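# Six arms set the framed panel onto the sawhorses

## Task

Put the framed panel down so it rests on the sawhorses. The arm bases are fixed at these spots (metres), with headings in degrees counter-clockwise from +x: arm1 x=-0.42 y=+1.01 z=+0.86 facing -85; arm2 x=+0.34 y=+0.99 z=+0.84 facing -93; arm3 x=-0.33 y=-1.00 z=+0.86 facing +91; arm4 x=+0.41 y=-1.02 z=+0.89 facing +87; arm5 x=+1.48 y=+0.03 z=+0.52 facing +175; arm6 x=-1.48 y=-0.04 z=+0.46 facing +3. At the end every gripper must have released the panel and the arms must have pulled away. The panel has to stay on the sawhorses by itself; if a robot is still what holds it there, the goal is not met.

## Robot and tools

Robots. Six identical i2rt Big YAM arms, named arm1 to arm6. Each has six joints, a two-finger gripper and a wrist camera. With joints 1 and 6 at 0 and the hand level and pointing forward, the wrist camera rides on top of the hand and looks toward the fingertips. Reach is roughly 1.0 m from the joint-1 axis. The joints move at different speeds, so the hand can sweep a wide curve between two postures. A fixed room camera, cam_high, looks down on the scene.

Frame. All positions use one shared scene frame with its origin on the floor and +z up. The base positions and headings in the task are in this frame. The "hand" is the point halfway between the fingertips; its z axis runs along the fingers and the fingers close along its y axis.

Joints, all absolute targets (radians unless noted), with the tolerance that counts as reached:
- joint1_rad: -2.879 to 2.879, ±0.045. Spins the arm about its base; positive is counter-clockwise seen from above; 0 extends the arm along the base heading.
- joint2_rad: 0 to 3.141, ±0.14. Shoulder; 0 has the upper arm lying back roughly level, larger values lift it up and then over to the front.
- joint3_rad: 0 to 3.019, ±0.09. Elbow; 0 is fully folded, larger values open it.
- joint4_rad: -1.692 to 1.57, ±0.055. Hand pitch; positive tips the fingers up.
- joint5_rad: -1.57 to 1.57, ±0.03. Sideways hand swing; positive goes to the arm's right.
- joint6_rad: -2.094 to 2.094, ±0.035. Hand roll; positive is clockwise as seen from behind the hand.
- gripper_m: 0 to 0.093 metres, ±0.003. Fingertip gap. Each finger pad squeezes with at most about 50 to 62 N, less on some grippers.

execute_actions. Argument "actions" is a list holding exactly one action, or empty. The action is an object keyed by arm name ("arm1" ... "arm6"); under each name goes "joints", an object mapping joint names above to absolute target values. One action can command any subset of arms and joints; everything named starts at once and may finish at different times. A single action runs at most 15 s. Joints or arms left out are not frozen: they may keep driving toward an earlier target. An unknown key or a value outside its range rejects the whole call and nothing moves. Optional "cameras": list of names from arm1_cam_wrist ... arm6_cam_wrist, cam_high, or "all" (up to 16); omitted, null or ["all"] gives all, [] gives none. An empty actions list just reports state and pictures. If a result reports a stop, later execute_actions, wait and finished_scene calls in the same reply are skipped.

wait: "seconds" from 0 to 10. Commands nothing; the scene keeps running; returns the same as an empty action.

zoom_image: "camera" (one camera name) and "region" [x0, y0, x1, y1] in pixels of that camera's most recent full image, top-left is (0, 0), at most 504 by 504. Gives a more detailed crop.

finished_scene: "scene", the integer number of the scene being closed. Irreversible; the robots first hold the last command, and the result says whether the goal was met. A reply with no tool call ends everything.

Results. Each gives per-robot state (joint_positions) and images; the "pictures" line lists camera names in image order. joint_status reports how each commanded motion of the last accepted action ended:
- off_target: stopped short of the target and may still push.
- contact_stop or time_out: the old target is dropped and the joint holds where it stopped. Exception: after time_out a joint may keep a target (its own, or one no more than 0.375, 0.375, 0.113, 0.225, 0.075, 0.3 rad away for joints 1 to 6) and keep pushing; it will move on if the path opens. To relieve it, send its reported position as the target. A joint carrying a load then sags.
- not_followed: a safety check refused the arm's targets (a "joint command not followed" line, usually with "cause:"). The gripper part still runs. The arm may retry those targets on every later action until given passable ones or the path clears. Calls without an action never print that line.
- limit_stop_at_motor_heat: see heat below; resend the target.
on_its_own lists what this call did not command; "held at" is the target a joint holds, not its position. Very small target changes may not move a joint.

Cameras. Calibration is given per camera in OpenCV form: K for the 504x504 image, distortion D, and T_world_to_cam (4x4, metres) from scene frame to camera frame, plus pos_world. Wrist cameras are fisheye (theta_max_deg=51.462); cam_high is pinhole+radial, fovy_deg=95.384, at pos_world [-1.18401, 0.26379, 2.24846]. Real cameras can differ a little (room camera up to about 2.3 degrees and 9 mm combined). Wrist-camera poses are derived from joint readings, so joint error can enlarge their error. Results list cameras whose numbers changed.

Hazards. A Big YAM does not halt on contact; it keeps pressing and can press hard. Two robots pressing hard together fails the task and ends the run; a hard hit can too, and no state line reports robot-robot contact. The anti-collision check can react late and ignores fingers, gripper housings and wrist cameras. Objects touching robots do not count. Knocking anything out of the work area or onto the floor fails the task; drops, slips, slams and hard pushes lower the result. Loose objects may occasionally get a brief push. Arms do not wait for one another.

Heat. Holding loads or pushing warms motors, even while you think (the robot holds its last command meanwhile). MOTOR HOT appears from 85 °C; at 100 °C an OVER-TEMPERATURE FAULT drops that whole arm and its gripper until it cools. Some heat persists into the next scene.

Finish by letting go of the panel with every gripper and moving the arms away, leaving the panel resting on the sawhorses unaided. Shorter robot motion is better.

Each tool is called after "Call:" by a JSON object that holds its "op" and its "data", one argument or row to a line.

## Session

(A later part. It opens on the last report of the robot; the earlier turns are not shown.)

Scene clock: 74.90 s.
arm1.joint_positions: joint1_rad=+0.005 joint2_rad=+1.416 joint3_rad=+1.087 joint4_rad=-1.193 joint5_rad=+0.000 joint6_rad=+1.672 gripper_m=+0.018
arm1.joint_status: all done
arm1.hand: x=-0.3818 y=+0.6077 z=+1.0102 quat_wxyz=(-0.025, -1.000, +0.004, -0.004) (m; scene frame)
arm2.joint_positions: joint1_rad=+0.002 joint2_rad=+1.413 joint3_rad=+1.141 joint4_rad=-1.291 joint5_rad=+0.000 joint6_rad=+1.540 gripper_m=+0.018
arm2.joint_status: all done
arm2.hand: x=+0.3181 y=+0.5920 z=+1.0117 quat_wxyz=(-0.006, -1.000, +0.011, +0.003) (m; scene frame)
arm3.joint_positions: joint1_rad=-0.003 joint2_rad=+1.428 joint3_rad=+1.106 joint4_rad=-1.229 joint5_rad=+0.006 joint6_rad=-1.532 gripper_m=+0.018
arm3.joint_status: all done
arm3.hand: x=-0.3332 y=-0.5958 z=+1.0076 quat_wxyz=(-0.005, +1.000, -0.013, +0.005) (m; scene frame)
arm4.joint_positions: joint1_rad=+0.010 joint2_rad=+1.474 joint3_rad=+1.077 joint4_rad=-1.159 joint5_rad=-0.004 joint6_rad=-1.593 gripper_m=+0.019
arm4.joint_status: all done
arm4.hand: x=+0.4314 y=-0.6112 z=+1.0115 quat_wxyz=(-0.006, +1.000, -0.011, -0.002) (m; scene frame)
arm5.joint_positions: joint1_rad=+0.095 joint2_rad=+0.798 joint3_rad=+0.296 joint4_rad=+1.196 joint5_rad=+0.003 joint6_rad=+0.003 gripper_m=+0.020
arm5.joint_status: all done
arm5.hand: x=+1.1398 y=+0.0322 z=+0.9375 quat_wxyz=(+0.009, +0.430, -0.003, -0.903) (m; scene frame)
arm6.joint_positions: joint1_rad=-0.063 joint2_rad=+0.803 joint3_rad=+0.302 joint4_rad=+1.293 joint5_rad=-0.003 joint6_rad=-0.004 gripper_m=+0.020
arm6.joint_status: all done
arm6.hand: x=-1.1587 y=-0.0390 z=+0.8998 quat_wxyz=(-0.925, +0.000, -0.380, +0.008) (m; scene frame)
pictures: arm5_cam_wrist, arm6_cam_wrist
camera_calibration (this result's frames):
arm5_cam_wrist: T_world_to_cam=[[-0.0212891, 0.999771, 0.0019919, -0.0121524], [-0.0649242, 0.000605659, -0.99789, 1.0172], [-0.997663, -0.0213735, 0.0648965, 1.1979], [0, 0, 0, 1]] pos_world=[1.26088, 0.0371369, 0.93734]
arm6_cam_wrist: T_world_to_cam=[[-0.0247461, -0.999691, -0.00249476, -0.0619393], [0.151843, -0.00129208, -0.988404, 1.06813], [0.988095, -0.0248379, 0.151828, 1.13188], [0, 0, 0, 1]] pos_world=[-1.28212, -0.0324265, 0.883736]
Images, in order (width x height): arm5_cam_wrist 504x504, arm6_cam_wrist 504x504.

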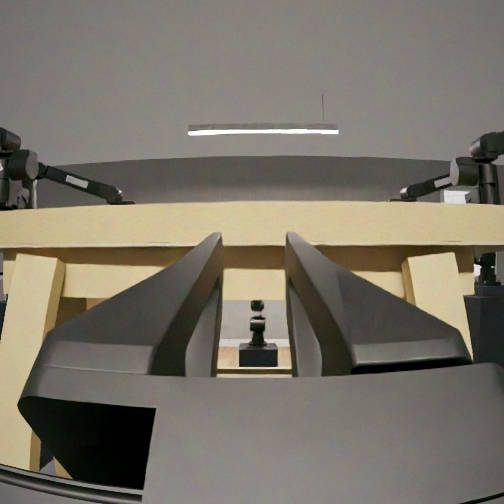

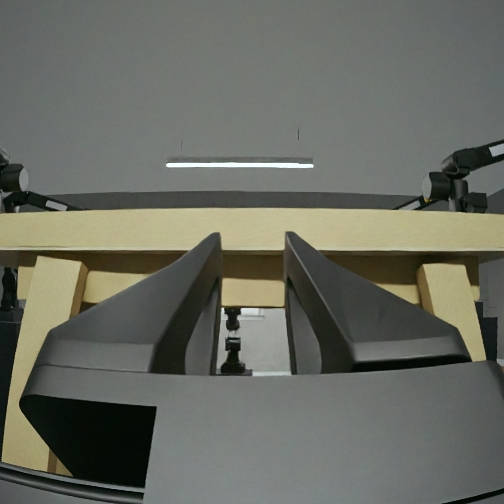

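Call:
{"op": "execute_actions", "data": {
  "actions": [
    {"arm1":{"joints":{"joint2_rad":1.41,"joint3_rad":1.07,"joint4_rad":-1.19}},"arm2":{"joints":{"joint2_rad":1.41,"joint3_rad":1.125,"joint4_rad":-1.285}},"arm3":{"joints":{"joint2_rad":1.42,"joint3_rad":1.09,"joint4_rad":-1.225}},"arm4":{"joints":{"joint2_rad":1.47,"joint3_rad":1.06,"joint4_rad":-1.155}}}
  ],
  "cameras": ["arm5_cam_wrist","arm6_cam_wrist"]
}}

Scene clock: 75.90 s.
arm1.joint_positions: joint1_rad=+0.005 joint2_rad=+1.418 joint3_rad=+1.084 joint4_rad=-1.193 joint5_rad=+0.000 joint6_rad=+1.672 gripper_m=+0.018
arm1.joint_status: all done
arm1.hand: x=-0.3818 y=+0.6088 z=+1.0084 quat_wxyz=(-0.022, -1.000, +0.004, -0.003) (m; scene frame)
arm2.joint_positions: joint1_rad=+0.002 joint2_rad=+1.414 joint3_rad=+1.138 joint4_rad=-1.291 joint5_rad=+0.000 joint6_rad=+1.540 gripper_m=+0.018
arm2.joint_status: all done
arm2.hand: x=+0.3182 y=+0.5932 z=+1.0100 quat_wxyz=(-0.004, -1.000, +0.011, +0.003) (m; scene frame)
arm3.joint_positions: joint1_rad=-0.003 joint2_rad=+1.428 joint3_rad=+1.101 joint4_rad=-1.226 joint5_rad=+0.006 joint6_rad=-1.532 gripper_m=+0.018
arm3.joint_status: all done
arm3.hand: x=-0.3332 y=-0.5971 z=+1.0056 quat_wxyz=(-0.004, +1.000, -0.013, +0.005) (m; scene frame)
arm4.joint_positions: joint1_rad=+0.010 joint2_rad=+1.474 joint3_rad=+1.072 joint4_rad=-1.156 joint5_rad=-0.004 joint6_rad=-1.593 gripper_m=+0.019
arm4.joint_status: all done
arm4.hand: x=+0.4313 y=-0.6125 z=+1.0097 quat_wxyz=(-0.005, +1.000, -0.011, -0.002) (m; scene frame)
arm5.joint_positions: joint1_rad=+0.095 joint2_rad=+0.798 joint3_rad=+0.296 joint4_rad=+1.196 joint5_rad=+0.003 joint6_rad=+0.003 gripper_m=+0.020
arm5.joint_status: not commanded
arm5.hand: x=+1.1398 y=+0.0322 z=+0.9375 quat_wxyz=(+0.009, +0.430, -0.003, -0.903) (m; scene frame)
arm6.joint_positions: joint1_rad=-0.063 joint2_rad=+0.803 joint3_rad=+0.302 joint4_rad=+1.293 joint5_rad=-0.003 joint6_rad=-0.004 gripper_m=+0.020
arm6.joint_status: not commanded
arm6.hand: x=-1.1587 y=-0.0390 z=+0.8998 quat_wxyz=(-0.925, +0.000, -0.380, +0.008) (m; scene frame)
pictures: arm5_cam_wrist, arm6_cam_wrist
camera_calibration (this result's frames):
arm5_cam_wrist: T_world_to_cam=[[-0.0212891, 0.999771, 0.0019919, -0.0121524], [-0.0649242, 0.000605659, -0.99789, 1.0172], [-0.997663, -0.0213735, 0.0648965, 1.1979], [0, 0, 0, 1]] pos_world=[1.26088, 0.0371369, 0.93734]
arm6_cam_wrist: T_world_to_cam=[[-0.0247461, -0.999691, -0.00249476, -0.0619393], [0.151843, -0.00129208, -0.988404, 1.06813], [0.988095, -0.0248379, 0.151828, 1.13188], [0, 0, 0, 1]] pos_world=[-1.28212, -0.0324265, 0.883736]
Images, in order (width x height): arm5_cam_wrist 504x504, arm6_cam_wrist 504x504.

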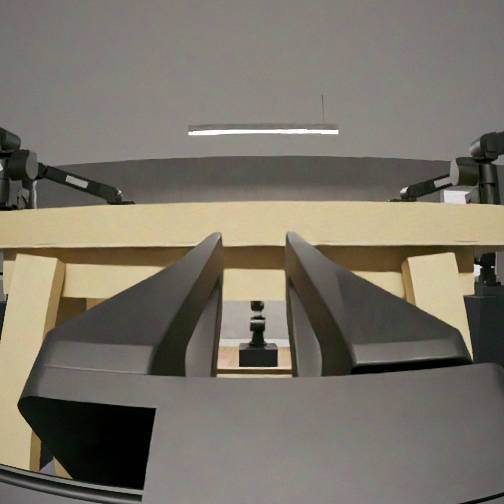

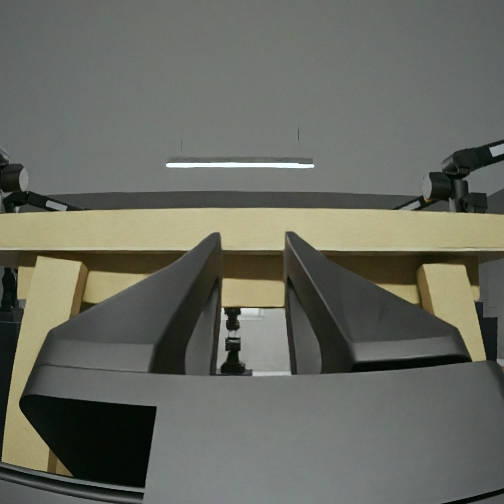

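Resting. Release, lift straight up, then retreat.

Call:
{"op": "execute_actions", "data": {
  "actions": [
    {"arm1":{"joints":{"gripper_m":0.093}},"arm2":{"joints":{"gripper_m":0.093}},"arm3":{"joints":{"gripper_m":0.093}},"arm4":{"joints":{"gripper_m":0.093}}}
  ],
  "cameras": []
}}

Call:
{"op": "execute_actions", "data": {
  "actions": [
    {"arm1":{"joints":{"joint2_rad":1.364,"joint3_rad":1.235,"joint4_rad":-1.40}},"arm2":{"joints":{"joint2_rad":1.38,"joint3_rad":1.30,"joint4_rad":-1.486}},"arm3":{"joints":{"joint2_rad":1.39,"joint3_rad":1.27,"joint4_rad":-1.437}},"arm4":{"joints":{"joint2_rad":1.429,"joint3_rad":1.235,"joint4_rad":-1.37}}}
  ],
  "cameras": []
}}

Call:
{"op": "execute_actions", "data": {
  "actions": [
    {"arm1":{"joints":{"joint2_rad":0.7}},"arm2":{"joints":{"joint2_rad":0.7}},"arm3":{"joints":{"joint2_rad":0.7}},"arm4":{"joints":{"joint2_rad":0.7}}}
  ],
  "cameras": ["cam_high"]
}}

Scene clock: 76.93 s.
arm1.joint_positions: joint1_rad=+0.005 joint2_rad=+1.416 joint3_rad=+1.083 joint4_rad=-1.194 joint5_rad=+0.000 joint6_rad=+1.671 gripper_m=+0.093
arm1.joint_status: all done
arm1.hand: x=-0.3820 y=+0.6093 z=+1.0085 quat_wxyz=(-0.022, -1.000, +0.004, -0.003) (m; scene frame)
arm2.joint_positions: joint1_rad=+0.002 joint2_rad=+1.414 joint3_rad=+1.132 joint4_rad=-1.291 joint5_rad=+0.000 joint6_rad=+1.538 gripper_m=+0.093
arm2.joint_status: all done
arm2.hand: x=+0.3183 y=+0.5952 z=+1.0079 quat_wxyz=(-0.001, -1.000, +0.010, +0.003) (m; scene frame)
arm3.joint_positions: joint1_rad=-0.003 joint2_rad=+1.426 joint3_rad=+1.090 joint4_rad=-1.226 joint5_rad=+0.004 joint6_rad=-1.549 gripper_m=+0.093
arm3.joint_status: all done
arm3.hand: x=-0.3335 y=-0.6013 z=+1.0024 quat_wxyz=(+0.001, +1.000, -0.004, +0.004) (m; scene frame)
arm4.joint_positions: joint1_rad=+0.010 joint2_rad=+1.473 joint3_rad=+1.066 joint4_rad=-1.156 joint5_rad=-0.002 joint6_rad=-1.604 gripper_m=+0.093
arm4.joint_status: all done
arm4.hand: x=+0.4314 y=-0.6149 z=+1.0081 quat_wxyz=(-0.002, +1.000, -0.005, -0.001) (m; scene frame)
arm5.joint_positions: joint1_rad=+0.095 joint2_rad=+0.798 joint3_rad=+0.296 joint4_rad=+1.196 joint5_rad=+0.003 joint6_rad=+0.003 gripper_m=+0.020
arm5.joint_status: not commanded
arm5.hand: x=+1.1398 y=+0.0322 z=+0.9375 quat_wxyz=(+0.009, +0.430, -0.003, -0.903) (m; scene frame)
arm6.joint_positions: joint1_rad=-0.063 joint2_rad=+0.803 joint3_rad=+0.302 joint4_rad=+1.293 joint5_rad=-0.003 joint6_rad=-0.004 gripper_m=+0.020
arm6.joint_status: not commanded
arm6.hand: x=-1.1587 y=-0.0390 z=+0.8998 quat_wxyz=(-0.925, +0.000, -0.380, +0.008) (m; scene frame)
pictures: none
No camera images: the call's "cameras" was empty. Leave "cameras" out to get every camera's image.

Scene clock: 77.90 s.
arm1.joint_positions: joint1_rad=+0.005 joint2_rad=+1.363 joint3_rad=+1.191 joint4_rad=-1.392 joint5_rad=+0.000 joint6_rad=+1.671 gripper_m=+0.093
arm1.joint_status: all done
arm1.hand: x=-0.3835 y=+0.6234 z=+1.0678 quat_wxyz=(-0.004, -1.000, +0.004, -0.002) (m; scene frame)
arm2.joint_positions: joint1_rad=+0.002 joint2_rad=+1.386 joint3_rad=+1.249 joint4_rad=-1.471 joint5_rad=+0.000 joint6_rad=+1.538 gripper_m=+0.093
arm2.joint_status: all done
arm2.hand: x=+0.3190 y=+0.6033 z=+1.0623 quat_wxyz=(+0.016, -1.000, +0.010, +0.002) (m; scene frame)
arm3.joint_positions: joint1_rad=-0.003 joint2_rad=+1.385 joint3_rad=+1.238 joint4_rad=-1.427 joint5_rad=+0.004 joint6_rad=-1.550 gripper_m=+0.093
arm3.joint_status: all done
arm3.hand: x=-0.3338 y=-0.6020 z=+1.0723 quat_wxyz=(+0.007, +1.000, -0.004, +0.004) (m; scene frame)
arm4.joint_positions: joint1_rad=+0.010 joint2_rad=+1.421 joint3_rad=+1.207 joint4_rad=-1.353 joint5_rad=-0.002 joint6_rad=-1.605 gripper_m=+0.093
arm4.joint_status: all done
arm4.hand: x=+0.4316 y=-0.6133 z=+1.0789 quat_wxyz=(+0.000, +1.000, -0.005, -0.001) (m; scene frame)
arm5.joint_positions: joint1_rad=+0.095 joint2_rad=+0.798 joint3_rad=+0.296 joint4_rad=+1.196 joint5_rad=+0.003 joint6_rad=+0.003 gripper_m=+0.020
arm5.joint_status: not commanded
arm5.hand: x=+1.1398 y=+0.0322 z=+0.9375 quat_wxyz=(+0.009, +0.430, -0.003, -0.903) (m; scene frame)
arm6.joint_positions: joint1_rad=-0.063 joint2_rad=+0.803 joint3_rad=+0.302 joint4_rad=+1.293 joint5_rad=-0.003 joint6_rad=-0.004 gripper_m=+0.020
arm6.joint_status: not commanded
arm6.hand: x=-1.1587 y=-0.0390 z=+0.8998 quat_wxyz=(-0.925, +0.000, -0.380, +0.008) (m; scene frame)
pictures: none
No camera images: the call's "cameras" was empty. Leave "cameras" out to get every camera's image.

Scene clock: 79.43 s.
arm1.joint_positions: joint1_rad=+0.005 joint2_rad=+0.694 joint3_rad=+1.203 joint4_rad=-1.394 joint5_rad=+0.000 joint6_rad=+1.670 gripper_m=+0.093
arm1.joint_status: all done
arm1.hand: x=-0.3954 y=+0.7477 z=+1.2845 quat_wxyz=(-0.335, -0.942, +0.004, -0.033) (m; scene frame)
arm2.joint_positions: joint1_rad=+0.002 joint2_rad=+0.701 joint3_rad=+1.261 joint4_rad=-1.472 joint5_rad=+0.000 joint6_rad=+1.537 gripper_m=+0.093
arm2.joint_status: all done
arm2.hand: x=+0.3276 y=+0.7418 z=+1.2795 quat_wxyz=(-0.325, -0.945, +0.008, +0.017) (m; scene frame)
arm3.joint_positions: joint1_rad=-0.003 joint2_rad=+0.698 joint3_rad=+1.249 joint4_rad=-1.427 joint5_rad=+0.003 joint6_rad=-1.550 gripper_m=+0.093
arm3.joint_status: all done
arm3.hand: x=-0.3330 y=-0.7372 z=+1.2975 quat_wxyz=(-0.335, +0.942, -0.003, -0.002) (m; scene frame)
arm4.joint_positions: joint1_rad=+0.010 joint2_rad=+0.695 joint3_rad=+1.213 joint4_rad=-1.353 joint5_rad=-0.002 joint6_rad=-1.605 gripper_m=+0.093
arm4.joint_status: all done
arm4.hand: x=+0.4257 y=-0.7475 z=+1.3235 quat_wxyz=(-0.358, +0.934, -0.005, +0.013) (m; scene frame)
arm5.joint_positions: joint1_rad=+0.095 joint2_rad=+0.798 joint3_rad=+0.296 joint4_rad=+1.196 joint5_rad=+0.003 joint6_rad=+0.003 gripper_m=+0.020
arm5.joint_status: not commanded
arm5.hand: x=+1.1398 y=+0.0322 z=+0.9375 quat_wxyz=(+0.009, +0.430, -0.003, -0.903) (m; scene frame)
arm6.joint_positions: joint1_rad=-0.063 joint2_rad=+0.803 joint3_rad=+0.302 joint4_rad=+1.293 joint5_rad=-0.003 joint6_rad=-0.004 gripper_m=+0.020
arm6.joint_status: not commanded
arm6.hand: x=-1.1587 y=-0.0390 z=+0.8998 quat_wxyz=(-0.925, +0.000, -0.380, +0.008) (m; scene frame)
pictures: cam_high
Images, in order (width x height): cam_high 504x504.

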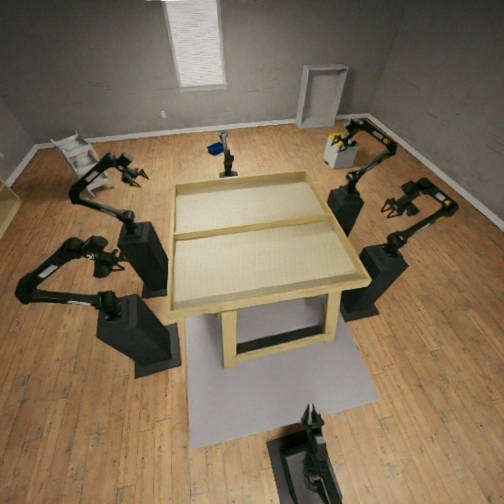

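Call:
{"op": "finished_scene", "data": {
  "scene": 1
}}

The scene is finished: the task was done.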